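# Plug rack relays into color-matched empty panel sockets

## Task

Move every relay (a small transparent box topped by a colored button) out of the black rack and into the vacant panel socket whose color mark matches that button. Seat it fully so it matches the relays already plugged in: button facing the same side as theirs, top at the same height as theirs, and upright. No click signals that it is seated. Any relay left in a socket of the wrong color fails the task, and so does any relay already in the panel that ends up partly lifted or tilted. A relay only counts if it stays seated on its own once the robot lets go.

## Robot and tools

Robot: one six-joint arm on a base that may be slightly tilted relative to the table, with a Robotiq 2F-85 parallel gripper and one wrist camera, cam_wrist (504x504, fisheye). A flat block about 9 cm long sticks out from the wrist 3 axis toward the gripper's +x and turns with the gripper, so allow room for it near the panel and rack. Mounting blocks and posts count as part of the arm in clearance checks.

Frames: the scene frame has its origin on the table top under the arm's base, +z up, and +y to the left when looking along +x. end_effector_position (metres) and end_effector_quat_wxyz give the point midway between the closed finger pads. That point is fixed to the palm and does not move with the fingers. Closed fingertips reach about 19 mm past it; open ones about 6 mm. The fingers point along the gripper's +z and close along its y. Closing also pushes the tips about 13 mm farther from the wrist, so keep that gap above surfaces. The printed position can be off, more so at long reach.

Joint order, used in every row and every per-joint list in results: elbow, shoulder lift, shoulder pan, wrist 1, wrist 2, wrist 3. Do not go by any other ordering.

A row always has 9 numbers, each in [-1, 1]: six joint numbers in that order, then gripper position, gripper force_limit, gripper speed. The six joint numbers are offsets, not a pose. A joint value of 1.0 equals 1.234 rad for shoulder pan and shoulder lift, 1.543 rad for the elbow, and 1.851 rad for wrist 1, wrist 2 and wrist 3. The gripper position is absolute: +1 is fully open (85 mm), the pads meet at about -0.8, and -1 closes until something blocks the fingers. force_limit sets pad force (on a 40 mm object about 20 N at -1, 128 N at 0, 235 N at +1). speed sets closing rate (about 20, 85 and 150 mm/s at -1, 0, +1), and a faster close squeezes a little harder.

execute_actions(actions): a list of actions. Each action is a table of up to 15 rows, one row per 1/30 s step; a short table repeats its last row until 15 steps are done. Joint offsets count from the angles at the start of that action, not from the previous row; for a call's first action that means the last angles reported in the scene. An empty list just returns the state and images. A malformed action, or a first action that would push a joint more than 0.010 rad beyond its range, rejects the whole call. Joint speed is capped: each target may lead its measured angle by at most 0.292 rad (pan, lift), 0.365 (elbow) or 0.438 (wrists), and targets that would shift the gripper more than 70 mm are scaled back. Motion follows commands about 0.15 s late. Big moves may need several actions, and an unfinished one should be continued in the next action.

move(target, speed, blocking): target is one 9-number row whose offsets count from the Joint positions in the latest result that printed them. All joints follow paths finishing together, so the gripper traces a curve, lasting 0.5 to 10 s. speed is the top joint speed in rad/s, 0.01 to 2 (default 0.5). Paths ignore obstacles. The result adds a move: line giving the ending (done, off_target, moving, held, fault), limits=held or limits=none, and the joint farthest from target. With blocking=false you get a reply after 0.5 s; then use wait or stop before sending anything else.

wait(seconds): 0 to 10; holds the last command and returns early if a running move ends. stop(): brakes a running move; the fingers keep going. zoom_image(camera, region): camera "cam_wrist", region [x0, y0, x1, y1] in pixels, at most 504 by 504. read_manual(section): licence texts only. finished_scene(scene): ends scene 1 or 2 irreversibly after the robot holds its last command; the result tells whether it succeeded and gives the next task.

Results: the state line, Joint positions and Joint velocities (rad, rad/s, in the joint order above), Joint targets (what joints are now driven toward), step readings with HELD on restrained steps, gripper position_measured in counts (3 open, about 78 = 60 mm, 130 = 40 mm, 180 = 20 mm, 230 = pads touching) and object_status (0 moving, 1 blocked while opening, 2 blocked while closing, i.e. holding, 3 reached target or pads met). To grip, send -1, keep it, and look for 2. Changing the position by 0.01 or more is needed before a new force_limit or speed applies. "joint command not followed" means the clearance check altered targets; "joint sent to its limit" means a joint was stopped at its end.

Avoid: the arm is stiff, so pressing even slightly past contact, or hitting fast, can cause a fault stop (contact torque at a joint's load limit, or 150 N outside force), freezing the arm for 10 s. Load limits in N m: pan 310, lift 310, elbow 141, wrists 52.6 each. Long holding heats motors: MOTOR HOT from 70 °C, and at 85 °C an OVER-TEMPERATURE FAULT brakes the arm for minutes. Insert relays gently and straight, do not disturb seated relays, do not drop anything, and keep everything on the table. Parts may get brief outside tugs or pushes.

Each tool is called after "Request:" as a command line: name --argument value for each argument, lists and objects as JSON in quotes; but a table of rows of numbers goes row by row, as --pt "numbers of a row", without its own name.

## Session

Request:
execute_actions --actions '[]'

Scene clock: 0.00 s.
end_effector_position=(+0.4836, -0.0113, +0.3892) position_measured=3 object_status=3 end_effector_quat_wxyz=(-0.081, -0.376, +0.920, -0.080) end_effector_velocity=(+0.000, -0.000, +0.000) end_effector_angular_velocity=(+0.000, -0.002, -0.002)
Joint names: [elbow, shoulder lift, shoulder pan, wrist 1, wrist 2, wrist 3]
Joint positions: [ 2.143 -1.382  3.553 -1.686 -2.408 -0.041]
Joint velocities: [-0.    -0.     0.    -0.001 -0.001  0.001]
Motor temperatures (°C, as the motors report them): [24 24 24 30 31 27]
Joint targets: [2.143 -1.382 3.553 -1.686 -2.408 -0.041]

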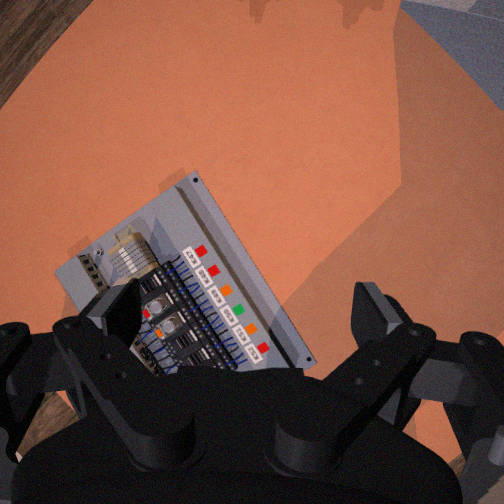

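Request:
move --target '[-0.215,0.327,-0.038,-0.207,0.058,0.995,1,-0.5,0]' --speed 0.8

Scene clock: 4.60 s.
end_effector_position=(+0.7279, +0.1503, +0.3526) position_measured=3 object_status=3 end_effector_quat_wxyz=(-0.004, +0.612, +0.791, -0.000) end_effector_velocity=(+0.000, +0.001, +0.001) end_effector_angular_velocity=(+0.002, -0.001, -0.004)
Joint names: [elbow, shoulder lift, shoulder pan, wrist 1, wrist 2, wrist 3]
Joint positions: [ 1.811 -0.978  3.506 -2.07  -2.301  1.801]
Joint velocities: [-0.001  0.001  0.001 -0.001  0.001  0.003]
Motor temperatures (°C, as the motors report them): [24 24 24 30 31 27]
Joint targets: [1.811 -0.978 3.506 -2.070 -2.301 1.801]
move: done; limits=none; farthest joint: the wrist 3, 0.001 radians from its target (1.842 radians at the start)

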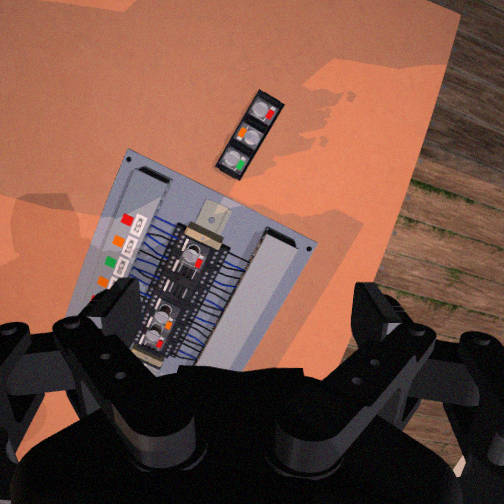

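Request:
move --target '[0.093,0.2028,-0.1167,-0.2853,-0.024,0.169,0,-0.5,0]'

Scene clock: 8.53 s.
end_effector_position=(+0.7153, +0.2054, +0.1238) position_measured=128 object_status=3 end_effector_quat_wxyz=(-0.000, +0.790, +0.612, -0.001) end_effector_velocity=(-0.001, -0.000, -0.002) end_effector_angular_velocity=(-0.001, +0.001, -0.002)
Joint names: [elbow, shoulder lift, shoulder pan, wrist 1, wrist 2, wrist 3]
Joint positions: [ 1.954 -0.728  3.362 -2.598 -2.345  2.113]
Joint velocities: [ 0.001  0.002 -0.001 -0.003 -0.001  0.002]
Motor temperatures (°C, as the motors report them): [24 24 24 30 31 27]
Joint targets: [1.954 -0.728 3.362 -2.598 -2.345 2.114]
move: done; limits=none; farthest joint: the wrist 1, 0.001 radians from its target (0.529 radians at the start)

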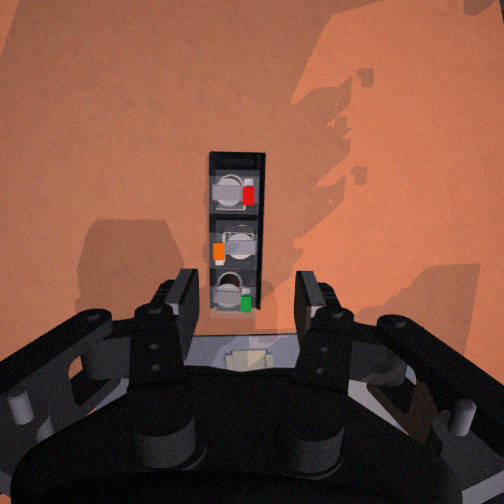

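Request:
move --target '[0.021,0.0531,-0.044,-0.0815,-0.0049,-0.0405,0,-0.5,0]' --speed 0.15

Scene clock: 12.47 s.
end_effector_position=(+0.7055, +0.2044, +0.0643) position_measured=128 object_status=3 end_effector_quat_wxyz=(-0.001, +0.791, +0.612, -0.001) end_effector_velocity=(+0.000, -0.000, -0.001) end_effector_angular_velocity=(-0.000, -0.000, +0.001)
Joint names: [elbow, shoulder lift, shoulder pan, wrist 1, wrist 2, wrist 3]
Joint positions: [ 1.987 -0.663  3.308 -2.748 -2.354  2.039]
Joint velocities: [ 0.     0.001 -0.001 -0.003 -0.    -0.003]
Motor temperatures (°C, as the motors report them): [24 24 24 30 31 27]
Joint targets: [1.987 -0.662 3.308 -2.748 -2.354 2.038]
move: done; limits=none; farthest joint: the wrist 1, 0.001 radians from its target (0.151 radians at the start)

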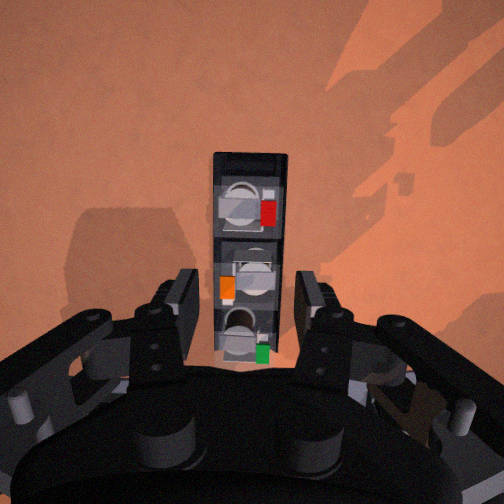

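Request:
move --target '[0.0013,0.0228,-0.0172,-0.0275,-0.0016,-0.008,0,-0.5,-0.5]' --speed 0.05

Request:
move --target '[0,0,0,0,0,0,-1,-0.5,-0.5]'

Request:
move --target '[-0.005,-0.0505,0.0385,0.063,0.004,0.036,-1,-0.5,-0.5]' --speed 0.1

Request:
move --target '[0,-0.12,0,0.08,0,-0.9,-1,-0.5,-0.5]' --speed 0.8

Request:
move --target '[0,0,0,0,0,-0.815,-1,-0.5,-0.5]' --speed 0.8

Scene clock: 17.43 s.
end_effector_position=(+0.7054, +0.2042, +0.0424) position_measured=128 object_status=3 end_effector_quat_wxyz=(-0.001, +0.795, +0.607, -0.001) end_effector_velocity=(-0.000, -0.000, -0.001) end_effector_angular_velocity=(-0.001, +0.000, -0.000)
Joint names: [elbow, shoulder lift, shoulder pan, wrist 1, wrist 2, wrist 3]
Joint positions: [ 1.989 -0.635  3.287 -2.799 -2.357  2.024]
Joint velocities: [ 0.     0.002 -0.001 -0.002 -0.001 -0.001]
Motor temperatures (°C, as the motors report them): [24 24 24 30 31 27]
Joint targets: [1.989 -0.634 3.287 -2.799 -2.357 2.024]
move: done; limits=none; farthest joint: the shoulder pan, 0.000 radians from its target (0.021 radians at the start)

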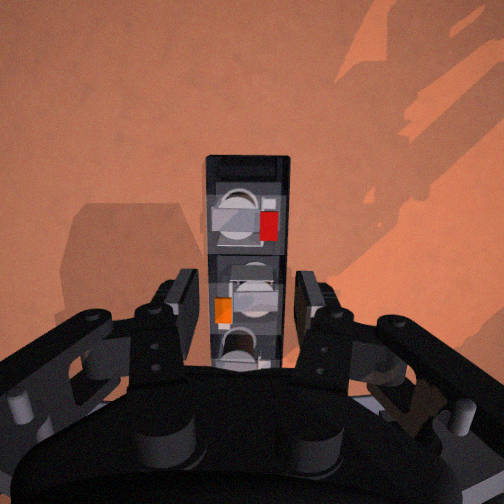

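Scene clock: 17.97 s.
end_effector_position=(+0.7054, +0.2042, +0.0424) position_measured=164 object_status=0 end_effector_quat_wxyz=(-0.001, +0.795, +0.607, -0.001) end_effector_velocity=(-0.001, +0.000, +0.000) end_effector_angular_velocity=(-0.001, -0.000, +0.003)
Joint names: [elbow, shoulder lift, shoulder pan, wrist 1, wrist 2, wrist 3]
Joint positions: [ 1.989 -0.635  3.287 -2.799 -2.357  2.024]
Joint velocities: [ 0.001 -0.     0.001  0.    -0.    -0.002]
Motor temperatures (°C, as the motors report them): [24 24 24 30 31 27]
Joint targets: [1.989 -0.635 3.287 -2.799 -2.357 2.024]
move: done; limits=none; farthest joint: the shoulder pan, 0.000 radians from its target (0.000 radians at the start)

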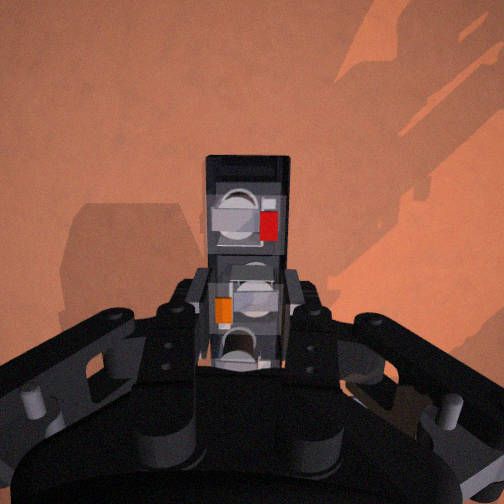

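Scene clock: 19.60 s.
end_effector_position=(+0.7060, +0.2046, +0.0920) position_measured=164 object_status=2 end_effector_quat_wxyz=(-0.001, +0.795, +0.606, -0.001) end_effector_velocity=(-0.001, -0.001, +0.001) end_effector_angular_velocity=(-0.001, +0.001, -0.001)
Joint names: [elbow, shoulder lift, shoulder pan, wrist 1, wrist 2, wrist 3]
Joint positions: [ 1.981 -0.697  3.334 -2.682 -2.35   2.09 ]
Joint velocities: [ 0.001 -0.002  0.001  0.003 -0.001  0.003]
Motor temperatures (°C, as the motors report them): [24 24 24 30 31 27]
Joint targets: [1.981 -0.697 3.335 -2.682 -2.350 2.091]
move: done; limits=none; farthest joint: the shoulder lift, 0.001 radians from its target (0.063 radians at the start)

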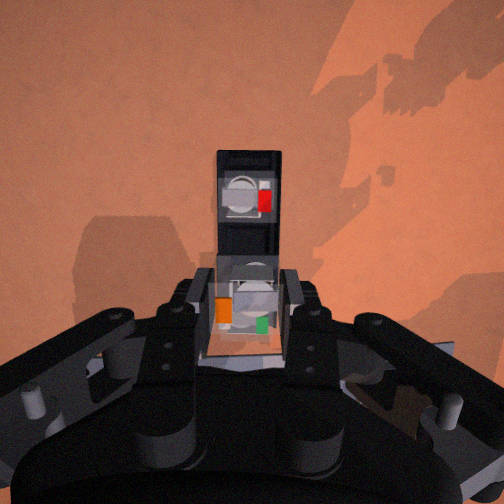

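Scene clock: 22.50 s.
end_effector_position=(+0.7221, +0.1388, +0.1605) position_measured=164 object_status=2 end_effector_quat_wxyz=(-0.001, +0.086, +0.996, +0.000) end_effector_velocity=(-0.002, +0.001, -0.000) end_effector_angular_velocity=(+0.000, +0.001, +0.004)
Joint names: [elbow, shoulder lift, shoulder pan, wrist 1, wrist 2, wrist 3]
Joint positions: [ 1.981 -0.845  3.334 -2.534 -2.35   0.424]
Joint velocities: [ 0.003 -0.     0.001 -0.     0.001 -0.002]
Motor temperatures (°C, as the motors report them): [24 24 24 30 31 27]
Joint targets: [1.981 -0.845 3.334 -2.534 -2.350 0.424]
move: done; limits=none; farthest joint: the wrist 3, 0.001 radians from its target (1.667 radians at the start)

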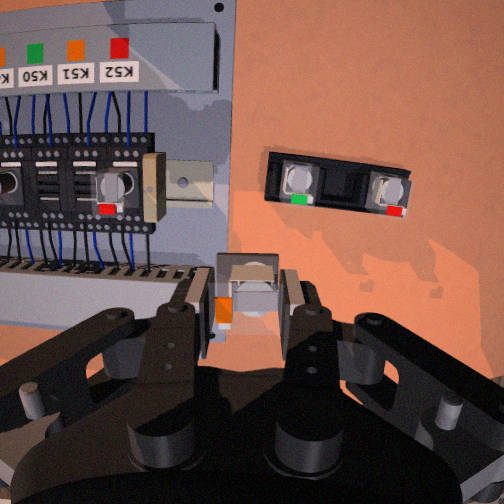

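Scene clock: 25.20 s.
end_effector_position=(+0.7221, +0.1388, +0.1605) position_measured=164 object_status=2 end_effector_quat_wxyz=(-0.001, -0.619, +0.785, +0.001) end_effector_velocity=(-0.001, +0.000, +0.000) end_effector_angular_velocity=(-0.001, -0.000, +0.004)
Joint names: [elbow, shoulder lift, shoulder pan, wrist 1, wrist 2, wrist 3]
Joint positions: [ 1.981 -0.845  3.334 -2.534 -2.35  -1.084]
Joint velocities: [ 0.001 -0.     0.001 -0.    -0.001 -0.003]
Motor temperatures (°C, as the motors report them): [24 24 24 30 31 27]
Joint targets: [1.981 -0.845 3.334 -2.534 -2.350 -1.085]
move: done; limits=none; farthest joint: the wrist 3, 0.001 radians from its target (1.509 radians at the start)

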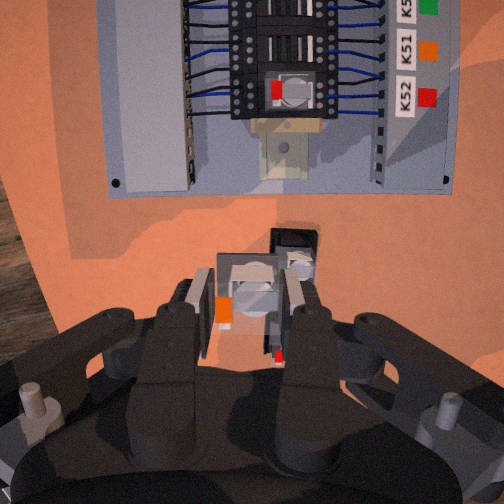

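Request:
move --target '[0.1104,-0.0976,-0.1088,-0.1015,-0.0076,-0.1124,-1,-0.5,-0.5]' --speed 0.3

Scene clock: 29.20 s.
end_effector_position=(+0.6757, +0.0305, +0.1229) position_measured=164 object_status=2 end_effector_quat_wxyz=(+0.000, -0.626, +0.780, -0.000) end_effector_velocity=(-0.000, -0.002, -0.000) end_effector_angular_velocity=(-0.001, -0.000, -0.004)
Joint names: [elbow, shoulder lift, shoulder pan, wrist 1, wrist 2, wrist 3]
Joint positions: [ 2.151 -0.965  3.2   -2.722 -2.364 -1.292]
Joint velocities: [ 0.002 -0.002 -0.002 -0.003 -0.001  0.001]
Motor temperatures (°C, as the motors report them): [24 24 24 30 31 27]
Joint targets: [2.151 -0.965 3.200 -2.722 -2.364 -1.292]
move: done; limits=none; farthest joint: the shoulder pan, 0.001 radians from its target (0.135 radians at the start)

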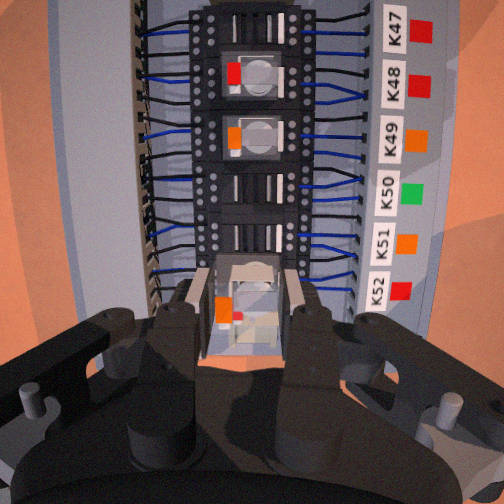

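Request:
move --target '[0.0085,0.0478,-0.0398,-0.0657,0,-0.0378,-1,-0.5,-0.5]' --speed 0.08

Request:
zoom_image --camera "cam_wrist" --region '[147,150,347,370]'

Scene clock: 34.10 s.
end_effector_position=(+0.6753, +0.0286, +0.0784) position_measured=164 object_status=2 end_effector_quat_wxyz=(+0.001, -0.626, +0.780, +0.000) end_effector_velocity=(-0.001, +0.000, -0.001) end_effector_angular_velocity=(+0.001, +0.000, +0.002)
Joint names: [elbow, shoulder lift, shoulder pan, wrist 1, wrist 2, wrist 3]
Joint positions: [ 2.164 -0.906  3.151 -2.843 -2.364 -1.362]
Joint velocities: [ 0.001  0.002 -0.001 -0.004  0.001 -0.003]
Motor temperatures (°C, as the motors report them): [24 24 24 30 31 27]
Joint targets: [2.164 -0.906 3.151 -2.844 -2.364 -1.362]
move: done; limits=none; farthest joint: the shoulder pan, 0.000 radians from its target (0.049 radians at the start)

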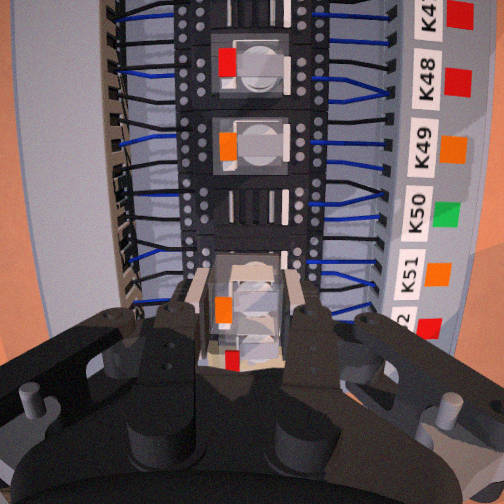

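Region (147, 150, 347, 370) of cam_wrist's 504x504 image, scaled by 2.291, with more detail than that image has; it fills the left 458 columns of this view, and the rest is white.

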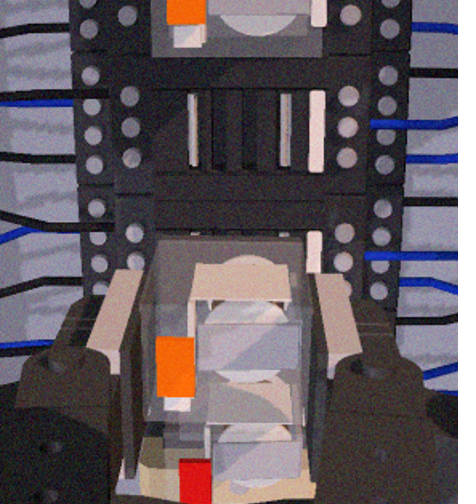

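Request:
move --target '[0.0022,0.0086,-0.007,-0.0123,0,-0.0067,-1,-0.5,-0.5]' --speed 0.02

Request:
move --target '[0.0011,0.012,-0.0091,-0.015,0.0002,-0.0087,-1,-0.5,-0.5]' --speed 0.015

Request:
move --target '[0,0,0,0,0,0,0,-0.5,-0.5]'

Request:
move --target '[-0.0097,-0.0708,0.0546,0.092,0,0.052,0,-0.5,-0.5]' --speed 0.15

Request:
move --target '[0,0,0,0,0,0.85,0,-0.5,-0.5]' --speed 1

Request:
move --target '[0,0,0,0,0,0.847,0,-0.5,-0.5]' --speed 1

Scene clock: 40.47 s.
end_effector_position=(+0.6743, +0.0283, +0.0706) position_measured=164 object_status=2 end_effector_quat_wxyz=(+0.000, -0.626, +0.780, +0.000) end_effector_velocity=(-0.001, +0.000, -0.001) end_effector_angular_velocity=(+0.000, +0.001, +0.003)
Joint names: [elbow, shoulder lift, shoulder pan, wrist 1, wrist 2, wrist 3]
Joint positions: [ 2.167 -0.896  3.143 -2.866 -2.364 -1.374]
Joint velocities: [ 0.002  0.001 -0.001 -0.002  0.    -0.003]
Motor temperatures (°C, as the motors report them): [24 24 24 30 31 27]
Joint targets: [2.167 -0.896 3.143 -2.866 -2.364 -1.374]
move: done; limits=none; farthest joint: the shoulder pan, 0.000 radians from its target (0.009 radians at the start)

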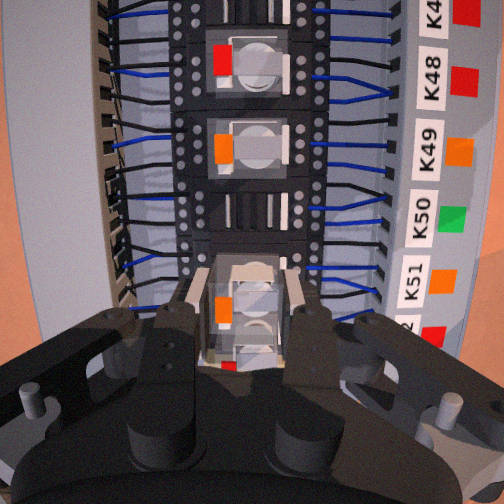

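Scene clock: 51.83 s.
end_effector_position=(+0.6745, +0.0288, +0.0654) position_measured=164 object_status=2 end_effector_quat_wxyz=(+0.001, -0.626, +0.780, -0.000) end_effector_velocity=(-0.001, +0.000, -0.000) end_effector_angular_velocity=(-0.001, +0.001, +0.001)
Joint names: [elbow, shoulder lift, shoulder pan, wrist 1, wrist 2, wrist 3]
Joint positions: [ 2.168 -0.887  3.138 -2.883 -2.363 -1.384]
Joint velocities: [ 0.001 -0.     0.     0.001 -0.001  0.001]
Motor temperatures (°C, as the motors report them): [24 24 24 30 31 27]
Joint targets: [2.168 -0.887 3.138 -2.883 -2.363 -1.384]
FORCE FAULT: contact force on the arm reached its limit, and the arm stopped for 10 seconds. The contact can be on any part of the arm, not only on its tool. That time counts as 20 of the actions that you can send in this scene. The arm's remaining commands of this call were not run. The arm holds still and accepts commands again. Move the arm away from the contact; if what it grips holds it there, let go first. Pushing or pulling that hard again can fault the arm again.
move: fault; limits=none; farthest joint: the wrist 1, 0.011 radians from its target (0.028 radians at the start)

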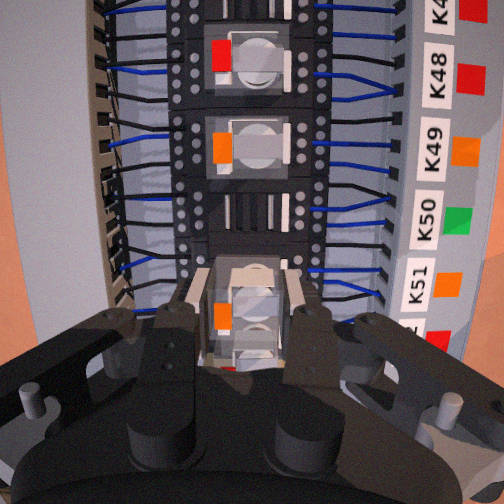

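not run: a fault stop came before this call.

not run: a fault stop came before this call.

not run: a fault stop came before this call.

not run: a fault stop came before this call.

Panel probably sits higher; release and inspect.

Request:
move --target '[0,0,0,0,0,0,0,-0.5,-0.5]'

Request:
move --target '[-0.0097,-0.0708,0.0546,0.092,0,0.052,0,-0.5,-0.5]' --speed 0.15

Request:
move --target '[0,0,0,0,0,0.85,0,-0.5,-0.5]' --speed 1

Request:
move --target '[0,0,0,0,0,0.847,0,-0.5,-0.5]' --speed 1

Scene clock: 54.47 s.
end_effector_position=(+0.6745, +0.0288, +0.0654) position_measured=129 object_status=3 end_effector_quat_wxyz=(+0.001, -0.626, +0.780, -0.000) end_effector_velocity=(+0.003, -0.001, +0.001) end_effector_angular_velocity=(-0.000, -0.003, -0.001)
Joint names: [elbow, shoulder lift, shoulder pan, wrist 1, wrist 2, wrist 3]
Joint positions: [ 2.168 -0.887  3.138 -2.883 -2.363 -1.384]
Joint velocities: [-0.004 -0.     0.001 -0.    -0.    -0.002]
Motor temperatures (°C, as the motors report them): [24 24 24 30 31 27]
Joint targets: [2.168 -0.887 3.138 -2.883 -2.363 -1.384]
move: done; limits=none; farthest joint: the shoulder pan, 0.000 radians from its target (0.000 radians at the start)

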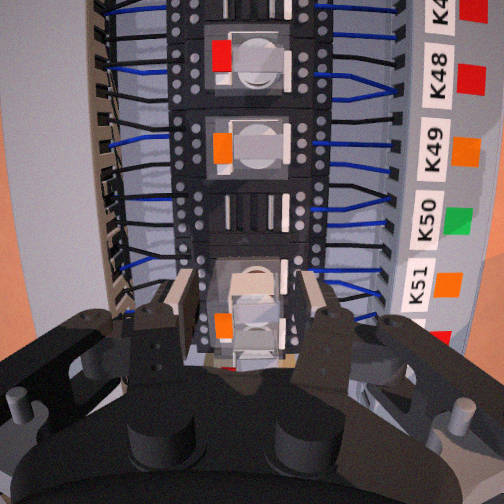

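Scene clock: 56.13 s.
end_effector_position=(+0.6742, +0.0295, +0.1283) position_measured=129 object_status=3 end_effector_quat_wxyz=(+0.001, -0.626, +0.780, -0.000) end_effector_velocity=(-0.001, +0.001, +0.001) end_effector_angular_velocity=(+0.001, +0.000, +0.001)
Joint names: [elbow, shoulder lift, shoulder pan, wrist 1, wrist 2, wrist 3]
Joint positions: [ 2.154 -0.975  3.205 -2.713 -2.363 -1.288]
Joint velocities: [ 0.    -0.001  0.001  0.002  0.001  0.001]
Motor temperatures (°C, as the motors report them): [24 24 24 30 31 27]
Joint targets: [2.153 -0.975 3.205 -2.713 -2.363 -1.288]
move: done; limits=none; farthest joint: the shoulder pan, 0.000 radians from its target (0.068 radians at the start)

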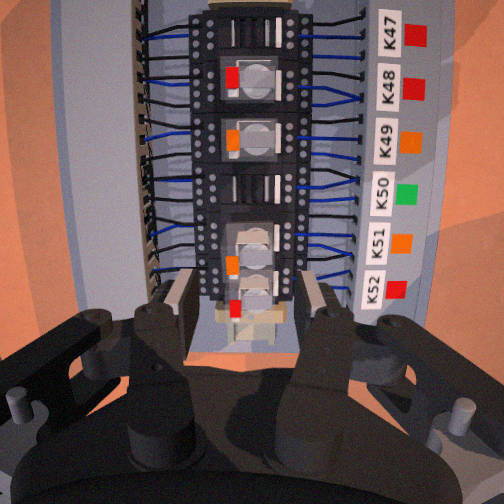

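Scene clock: 58.57 s.
end_effector_position=(+0.6742, +0.0295, +0.1283) position_measured=129 object_status=3 end_effector_quat_wxyz=(+0.001, +0.110, +0.994, +0.001) end_effector_velocity=(-0.001, +0.001, -0.001) end_effector_angular_velocity=(+0.003, +0.001, -0.000)
Joint names: [elbow, shoulder lift, shoulder pan, wrist 1, wrist 2, wrist 3]
Joint positions: [ 2.154 -0.975  3.205 -2.713 -2.363  0.285]
Joint velocities: [ 0.001  0.    -0.001  0.     0.003  0.001]
Motor temperatures (°C, as the motors report them): [24 24 24 30 31 27]
Joint targets: [2.154 -0.975 3.205 -2.713 -2.363 0.286]
move: done; limits=none; farthest joint: the shoulder pan, 0.000 radians from its target (0.000 radians at the start)

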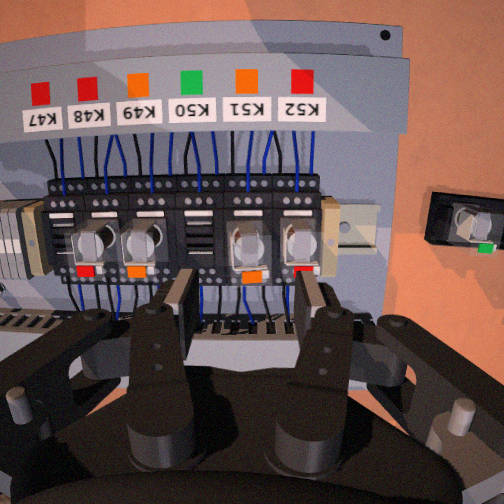

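Scene clock: 61.00 s.
end_effector_position=(+0.6742, +0.0295, +0.1283) position_measured=129 object_status=3 end_effector_quat_wxyz=(+0.000, +0.780, +0.626, +0.001) end_effector_velocity=(-0.000, -0.000, -0.001) end_effector_angular_velocity=(-0.001, +0.001, -0.004)
Joint names: [elbow, shoulder lift, shoulder pan, wrist 1, wrist 2, wrist 3]
Joint positions: [ 2.154 -0.975  3.205 -2.713 -2.363  1.853]
Joint velocities: [ 0.     0.    -0.001  0.001 -0.001  0.004]
Motor temperatures (°C, as the motors report them): [24 24 24 30 31 27]
Joint targets: [2.154 -0.975 3.205 -2.713 -2.363 1.854]
move: done; limits=none; farthest joint: the shoulder pan, 0.000 radians from its target (0.000 radians at the start)

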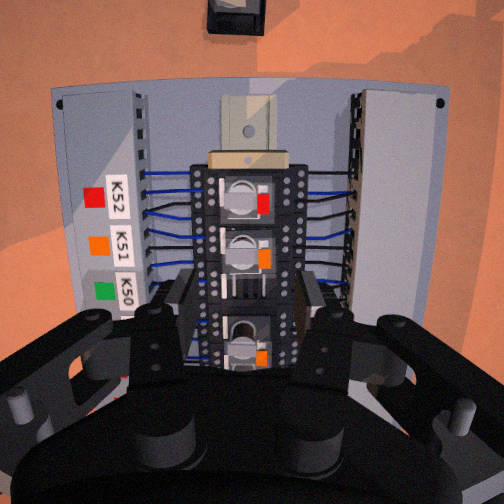

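Request:
move --target '[0.0088,0.064,-0.0493,-0.083,0,-0.047,0,-0.5,-0.5]' --speed 0.1

Request:
move --target '[0,0,0,0,0,0,-1,-0.8,-0.5]'

Request:
move --target '[-0.001,-0.0012,0.0043,0.005,0,0.0042,-1,-0.8,-0.5]' --speed 0.015

Request:
move --target '[0.0007,0.008,-0.006,-0.01,0.0001,-0.0058,-1,-0.8,-0.5]' --speed 0.015

Scene clock: 65.63 s.
end_effector_position=(+0.6747, +0.0290, +0.0714) position_measured=129 object_status=3 end_effector_quat_wxyz=(+0.000, +0.780, +0.626, +0.001) end_effector_velocity=(+0.001, +0.000, -0.001) end_effector_angular_velocity=(+0.001, -0.001, -0.000)
Joint names: [elbow, shoulder lift, shoulder pan, wrist 1, wrist 2, wrist 3]
Joint positions: [ 2.167 -0.896  3.144 -2.866 -2.363  1.766]
Joint velocities: [-0.001  0.001 -0.001 -0.003  0.002 -0.002]
Motor temperatures (°C, as the motors report them): [24 24 24 30 31 27]
Joint targets: [2.167 -0.896 3.144 -2.867 -2.363 1.766]
move: done; limits=none; farthest joint: the elbow, 0.001 radians from its target (0.014 radians at the start)

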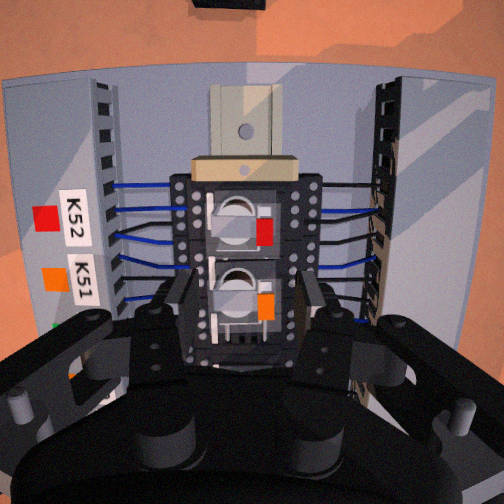

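Scene clock: 66.17 s.
end_effector_position=(+0.6747, +0.0290, +0.0713) position_measured=162 object_status=2 end_effector_quat_wxyz=(+0.000, +0.780, +0.626, +0.001) end_effector_velocity=(+0.002, -0.000, +0.001) end_effector_angular_velocity=(+0.001, -0.001, -0.000)
Joint names: [elbow, shoulder lift, shoulder pan, wrist 1, wrist 2, wrist 3]
Joint positions: [ 2.167 -0.896  3.144 -2.866 -2.363  1.766]
Joint velocities: [-0.002 -0.     0.     0.     0.001 -0.001]
Motor temperatures (°C, as the motors report them): [24 24 24 30 31 27]
Joint targets: [2.167 -0.896 3.144 -2.866 -2.363 1.766]
move: done; limits=none; farthest joint: the shoulder pan, 0.000 radians from its target (0.000 radians at the start)

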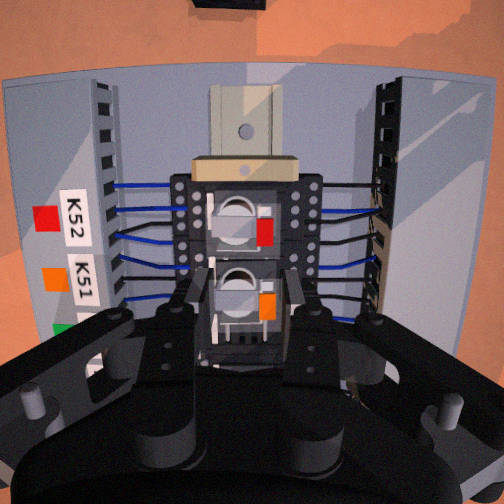

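Scene clock: 67.00 s.
end_effector_position=(+0.6745, +0.0312, +0.0740) position_measured=162 object_status=2 end_effector_quat_wxyz=(-0.000, +0.779, +0.626, +0.001) end_effector_velocity=(-0.000, +0.001, +0.001) end_effector_angular_velocity=(+0.001, +0.000, +0.001)
Joint names: [elbow, shoulder lift, shoulder pan, wrist 1, wrist 2, wrist 3]
Joint positions: [ 2.166 -0.897  3.149 -2.858 -2.363  1.774]
Joint velocities: [-0.    -0.001  0.002  0.004  0.001  0.002]
Motor temperatures (°C, as the motors report them): [24 24 24 30 31 27]
Joint targets: [2.166 -0.897 3.149 -2.857 -2.363 1.774]
move: done; limits=none; farthest joint: the wrist 1, 0.001 radians from its target (0.010 radians at the start)

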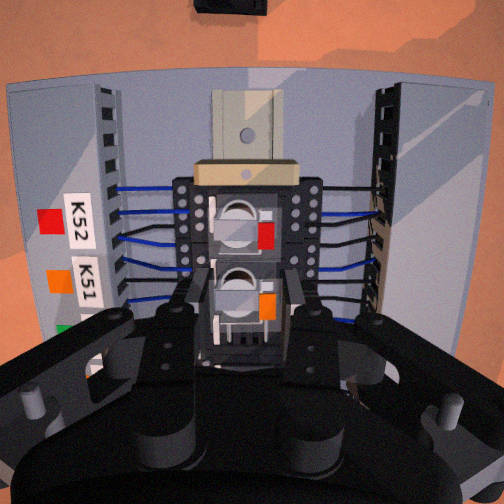

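Scene clock: 68.47 s.
end_effector_position=(+0.6745, +0.0311, +0.0673) position_measured=162 object_status=2 end_effector_quat_wxyz=(-0.000, +0.779, +0.627, +0.001) end_effector_velocity=(-0.001, -0.001, -0.002) end_effector_angular_velocity=(-0.000, +0.002, +0.000)
Joint names: [elbow, shoulder lift, shoulder pan, wrist 1, wrist 2, wrist 3]
Joint positions: [ 2.167 -0.888  3.142 -2.876 -2.363  1.763]
Joint velocities: [ 0.001  0.002 -0.003 -0.004 -0.    -0.003]
Motor temperatures (°C, as the motors report them): [24 24 24 30 31 27]
Joint targets: [2.167 -0.887 3.142 -2.876 -2.363 1.763]
move: done; limits=none; farthest joint: the wrist 1, 0.001 radians from its target (0.019 radians at the start)

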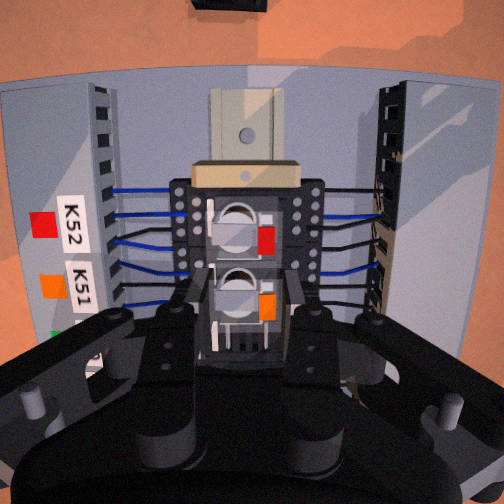

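Going in. Down 4 mm more, easing 1 mm back to straighten.

Request:
move --target '[0.001,0.0036,-0.0045,-0.0063,0.0001,-0.0043,-1,-0.8,-0.5]' --speed 0.01

Request:
move --target '[0.0003,0.003,-0.0023,-0.0038,0,-0.0022,-1,-0.8,-0.5]' --speed 0.01

Request:
move --target '[0,0,0,0,0,0,0,-0.5,-0.5]'

Request:
move --target '[-0.0105,-0.0708,0.0546,0.0927,0,0.052,0,-0.5,-0.5]' --speed 0.15

Scene clock: 72.00 s.
end_effector_position=(+0.6742, +0.0300, +0.0633) position_measured=162 object_status=2 end_effector_quat_wxyz=(-0.000, +0.779, +0.627, +0.001) end_effector_velocity=(+0.000, -0.000, -0.000) end_effector_angular_velocity=(+0.000, -0.001, -0.002)
Joint names: [elbow, shoulder lift, shoulder pan, wrist 1, wrist 2, wrist 3]
Joint positions: [ 2.168 -0.883  3.137 -2.887 -2.363  1.756]
Joint velocities: [-0.     0.001 -0.    -0.003  0.001 -0.   ]
Motor temperatures (°C, as the motors report them): [24 24 24 30 31 27]
Joint targets: [2.168 -0.883 3.136 -2.887 -2.363 1.755]
move: done; limits=none; farthest joint: the wrist 1, 0.001 radians from its target (0.012 radians at the start)

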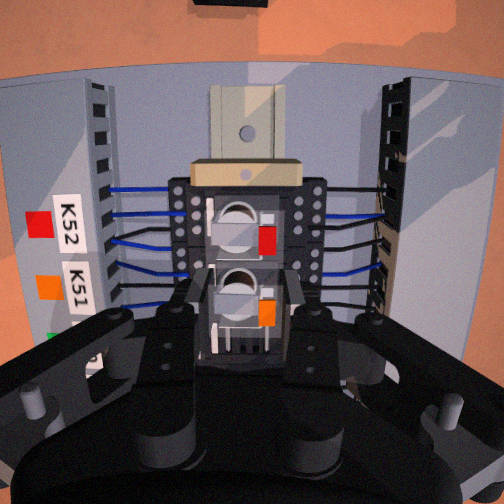

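Scene clock: 72.93 s.
end_effector_position=(+0.6742, +0.0299, +0.0608) position_measured=162 object_status=2 end_effector_quat_wxyz=(-0.000, +0.779, +0.627, +0.001) end_effector_velocity=(+0.000, +0.000, -0.000) end_effector_angular_velocity=(+0.000, -0.001, -0.001)
Joint names: [elbow, shoulder lift, shoulder pan, wrist 1, wrist 2, wrist 3]
Joint positions: [ 2.169 -0.88   3.134 -2.894 -2.363  1.752]
Joint velocities: [ 0.     0.001  0.    -0.002  0.     0.   ]
Motor temperatures (°C, as the motors report them): [24 24 24 30 31 27]
Joint targets: [2.169 -0.880 3.134 -2.894 -2.363 1.751]
move: done; limits=none; farthest joint: the shoulder pan, 0.000 radians from its target (0.002 radians at the start)

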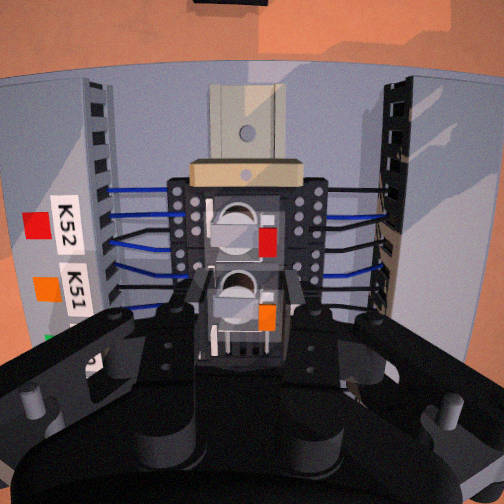

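Scene clock: 73.53 s.
end_effector_position=(+0.6742, +0.0299, +0.0608) position_measured=129 object_status=0 end_effector_quat_wxyz=(-0.000, +0.779, +0.627, +0.001) end_effector_velocity=(-0.001, +0.001, -0.000) end_effector_angular_velocity=(+0.002, +0.001, +0.003)
Joint names: [elbow, shoulder lift, shoulder pan, wrist 1, wrist 2, wrist 3]
Joint positions: [ 2.169 -0.88   3.134 -2.894 -2.363  1.752]
Joint velocities: [ 0.001 -0.     0.     0.001  0.002 -0.002]
Motor temperatures (°C, as the motors report them): [24 24 24 30 31 27]
Joint targets: [2.169 -0.880 3.134 -2.894 -2.363 1.752]
move: done; limits=none; farthest joint: the shoulder pan, 0.000 radians from its target (0.000 radians at the start)

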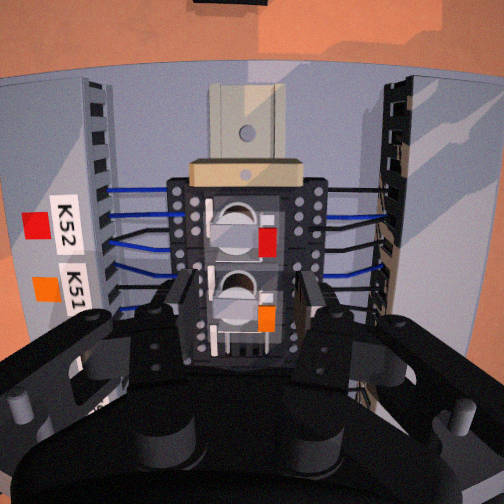

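Scene clock: 75.20 s.
end_effector_position=(+0.6751, +0.0306, +0.1238) position_measured=129 object_status=3 end_effector_quat_wxyz=(-0.000, +0.780, +0.626, +0.001) end_effector_velocity=(-0.002, +0.000, +0.001) end_effector_angular_velocity=(+0.001, +0.002, +0.000)
Joint names: [elbow, shoulder lift, shoulder pan, wrist 1, wrist 2, wrist 3]
Joint positions: [ 2.153 -0.967  3.201 -2.723 -2.363  1.848]
Joint velocities: [ 0.002 -0.002  0.001  0.004  0.001  0.003]
Motor temperatures (°C, as the motors report them): [24 24 24 30 31 27]
Joint targets: [2.152 -0.967 3.201 -2.722 -2.363 1.848]
move: done; limits=none; farthest joint: the shoulder lift, 0.001 radians from its target (0.088 radians at the start)

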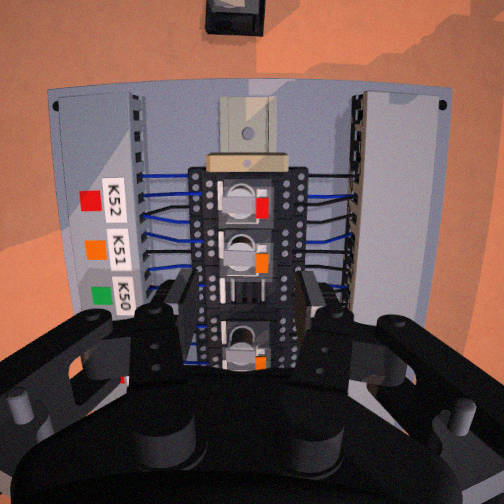

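Request:
move --target '[-0.0855,0.1861,0.087,0.0086,0.0049,0.1116,0,-0.5,-0.5]' --speed 0.3

Request:
move --target '[0.0035,0.031,-0.0237,-0.039,-0.0022,-0.022,0,-0.5,-0.5]' --speed 0.1

Scene clock: 80.17 s.
end_effector_position=(+0.6985, +0.1743, +0.0926) position_measured=129 object_status=3 end_effector_quat_wxyz=(-0.001, +0.795, +0.606, -0.001) end_effector_velocity=(-0.000, +0.001, -0.001) end_effector_angular_velocity=(-0.000, +0.001, +0.001)
Joint names: [elbow, shoulder lift, shoulder pan, wrist 1, wrist 2, wrist 3]
Joint positions: [ 2.021 -0.737  3.308 -2.707 -2.354  2.054]
Joint velocities: [-0.002  0.003  0.     0.001  0.     0.001]
Motor temperatures (°C, as the motors report them): [24 24 24 30 31 27]
Joint targets: [2.021 -0.737 3.308 -2.707 -2.354 2.054]
move: done; limits=none; farthest joint: the wrist 3, 0.001 radians from its target (0.207 radians at the start)

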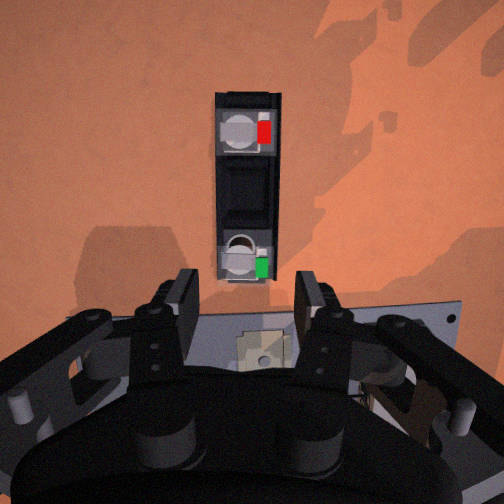

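Scene clock: 81.37 s.
end_effector_position=(+0.6983, +0.1740, +0.0627) position_measured=129 object_status=3 end_effector_quat_wxyz=(-0.001, +0.795, +0.606, -0.001) end_effector_velocity=(+0.001, -0.000, -0.001) end_effector_angular_velocity=(-0.001, -0.001, +0.001)
Joint names: [elbow, shoulder lift, shoulder pan, wrist 1, wrist 2, wrist 3]
Joint positions: [ 2.026 -0.699  3.279 -2.779 -2.358  2.013]
Joint velocities: [-0.001  0.002 -0.001 -0.003 -0.001 -0.004]
Motor temperatures (°C, as the motors report them): [24 24 24 30 31 27]
Joint targets: [2.026 -0.699 3.279 -2.779 -2.358 2.013]
move: done; limits=none; farthest joint: the shoulder lift, 0.001 radians from its target (0.039 radians at the start)

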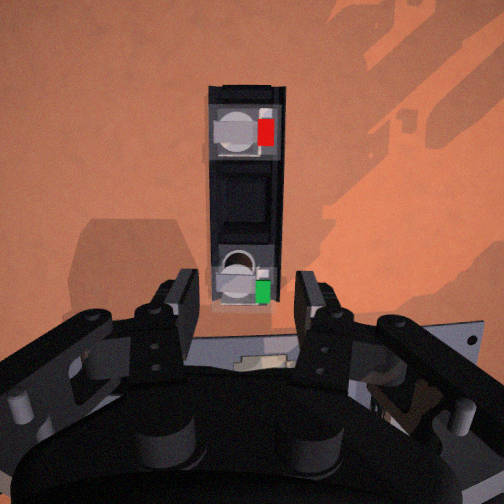

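Request:
move --target '[0.0032,0.0207,-0.016,-0.027,-0.0012,-0.015,0,-0.5,-0.5]' --speed 0.05

Request:
move --target '[0,0,0,0,0,0,-1,-0.8,-0.5]'

Request:
move --target '[-0.005,-0.052,0.0395,0.0645,0.0035,0.037,-1,-0.8,-0.5]' --speed 0.1

Request:
move --target '[0,-0.09,0,0.06,0,0,-1,-0.8,-0.5]' --speed 0.3

Scene clock: 85.73 s.
end_effector_position=(+0.6965, +0.1737, +0.0428) position_measured=129 object_status=3 end_effector_quat_wxyz=(-0.001, +0.795, +0.607, -0.001) end_effector_velocity=(+0.000, -0.000, -0.001) end_effector_angular_velocity=(-0.000, +0.000, +0.001)
Joint names: [elbow, shoulder lift, shoulder pan, wrist 1, wrist 2, wrist 3]
Joint positions: [ 2.031 -0.674  3.26  -2.828 -2.36   1.986]
Joint velocities: [-0.001  0.001 -0.002 -0.002 -0.    -0.003]
Motor temperatures (°C, as the motors report them): [24 24 24 30 31 27]
Joint targets: [2.031 -0.674 3.259 -2.829 -2.360 1.986]
move: done; limits=none; farthest joint: the shoulder lift, 0.001 radians from its target (0.026 radians at the start)

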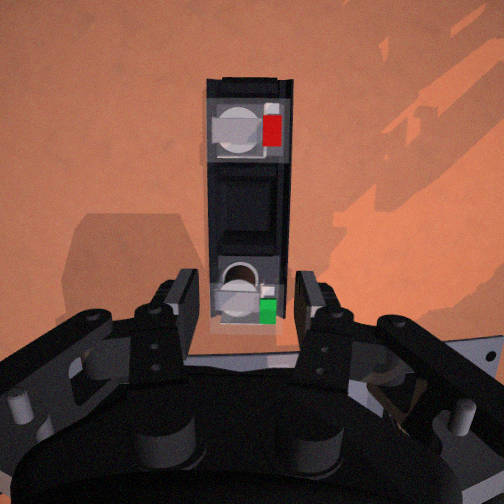

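Scene clock: 86.27 s.
end_effector_position=(+0.6965, +0.1737, +0.0428) position_measured=163 object_status=2 end_effector_quat_wxyz=(-0.001, +0.795, +0.607, -0.001) end_effector_velocity=(-0.000, +0.000, -0.000) end_effector_angular_velocity=(+0.001, +0.001, +0.001)
Joint names: [elbow, shoulder lift, shoulder pan, wrist 1, wrist 2, wrist 3]
Joint positions: [ 2.031 -0.674  3.26  -2.828 -2.36   1.986]
Joint velocities: [ 0.    -0.     0.     0.001  0.001 -0.001]
Motor temperatures (°C, as the motors report them): [24 24 24 30 31 27]
Joint targets: [2.031 -0.674 3.260 -2.828 -2.360 1.986]
move: done; limits=none; farthest joint: the shoulder pan, 0.000 radians from its target (0.000 radians at the start)

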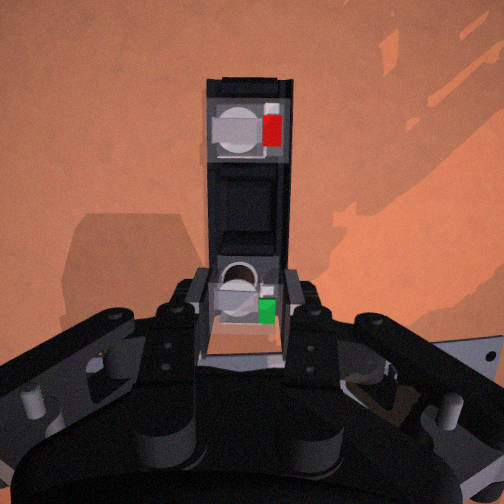

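Scene clock: 87.93 s.
end_effector_position=(+0.6973, +0.1742, +0.0923) position_measured=163 object_status=2 end_effector_quat_wxyz=(-0.001, +0.795, +0.606, -0.001) end_effector_velocity=(-0.001, -0.001, +0.001) end_effector_angular_velocity=(-0.002, +0.000, +0.002)
Joint names: [elbow, shoulder lift, shoulder pan, wrist 1, wrist 2, wrist 3]
Joint positions: [ 2.023 -0.738  3.308 -2.709 -2.354  2.054]
Joint velocities: [ 0.001 -0.002  0.001  0.003 -0.002  0.001]
Motor temperatures (°C, as the motors report them): [24 24 24 30 31 27]
Joint targets: [2.023 -0.738 3.308 -2.709 -2.354 2.054]
move: done; limits=none; farthest joint: the shoulder pan, 0.001 radians from its target (0.049 radians at the start)

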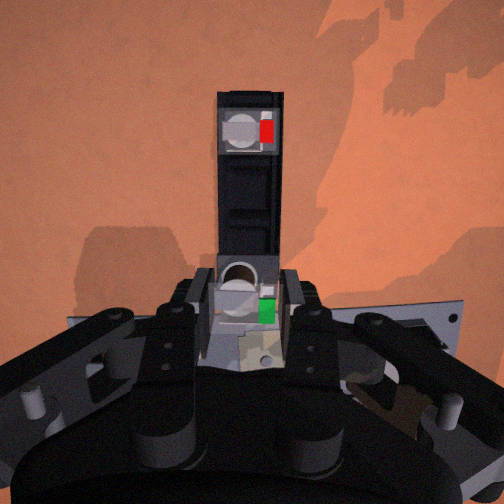

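Scene clock: 88.97 s.
end_effector_position=(+0.7088, +0.1263, +0.1418) position_measured=163 object_status=2 end_effector_quat_wxyz=(-0.001, +0.795, +0.606, -0.001) end_effector_velocity=(-0.000, -0.001, +0.001) end_effector_angular_velocity=(+0.001, +0.000, +0.001)
Joint names: [elbow, shoulder lift, shoulder pan, wrist 1, wrist 2, wrist 3]
Joint positions: [ 2.023 -0.849  3.308 -2.599 -2.354  2.054]
Joint velocities: [ 0.001 -0.003  0.     0.002  0.001 -0.001]
Motor temperatures (°C, as the motors report them): [24 24 24 30 31 27]
Joint targets: [2.023 -0.849 3.308 -2.598 -2.354 2.054]
move: done; limits=none; farthest joint: the wrist 1, 0.001 radians from its target (0.111 radians at the start)

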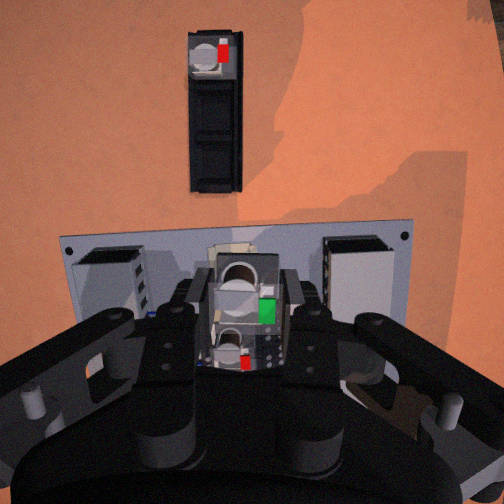

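Request:
move --target '[0.1017,-0.1313,-0.1124,-0.0751,-0.0054,-0.1356,-1,-0.8,-0.5]' --speed 0.3

Request:
move --target '[0.009,0.057,-0.044,-0.075,0.0006,-0.0418,-1,-0.8,-0.5]' --speed 0.08

Scene clock: 92.70 s.
end_effector_position=(+0.6674, -0.0002, +0.1239) position_measured=163 object_status=2 end_effector_quat_wxyz=(-0.000, +0.779, +0.626, +0.001) end_effector_velocity=(-0.001, -0.001, -0.001) end_effector_angular_velocity=(+0.001, +0.001, +0.001)
Joint names: [elbow, shoulder lift, shoulder pan, wrist 1, wrist 2, wrist 3]
Joint positions: [ 2.18  -1.011  3.17  -2.737 -2.364  1.803]
Joint velocities: [ 0.002 -0.002 -0.002 -0.001  0.002 -0.003]
Motor temperatures (°C, as the motors report them): [24 24 24 30 31 27]
Joint targets: [2.180 -1.011 3.169 -2.738 -2.364 1.803]
move: done; limits=none; farthest joint: the shoulder lift, 0.001 radians from its target (0.162 radians at the start)

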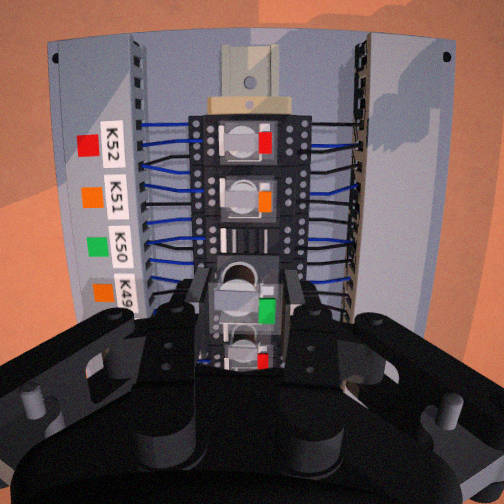

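Scene clock: 94.87 s.
end_effector_position=(+0.6668, -0.0007, +0.0740) position_measured=163 object_status=2 end_effector_quat_wxyz=(-0.000, +0.779, +0.627, +0.001) end_effector_velocity=(-0.001, +0.001, -0.001) end_effector_angular_velocity=(+0.001, +0.000, +0.001)
Joint names: [elbow, shoulder lift, shoulder pan, wrist 1, wrist 2, wrist 3]
Joint positions: [ 2.194 -0.94   3.116 -2.876 -2.362  1.726]
Joint velocities: [ 0.001  0.002 -0.001 -0.003  0.001 -0.002]
Motor temperatures (°C, as the motors report them): [24 24 24 30 31 27]
Joint targets: [2.194 -0.940 3.115 -2.876 -2.362 1.726]
move: done; limits=none; farthest joint: the wrist 3, 0.001 radians from its target (0.078 radians at the start)

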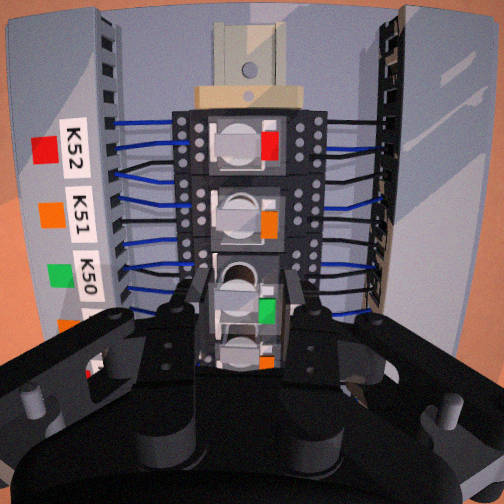

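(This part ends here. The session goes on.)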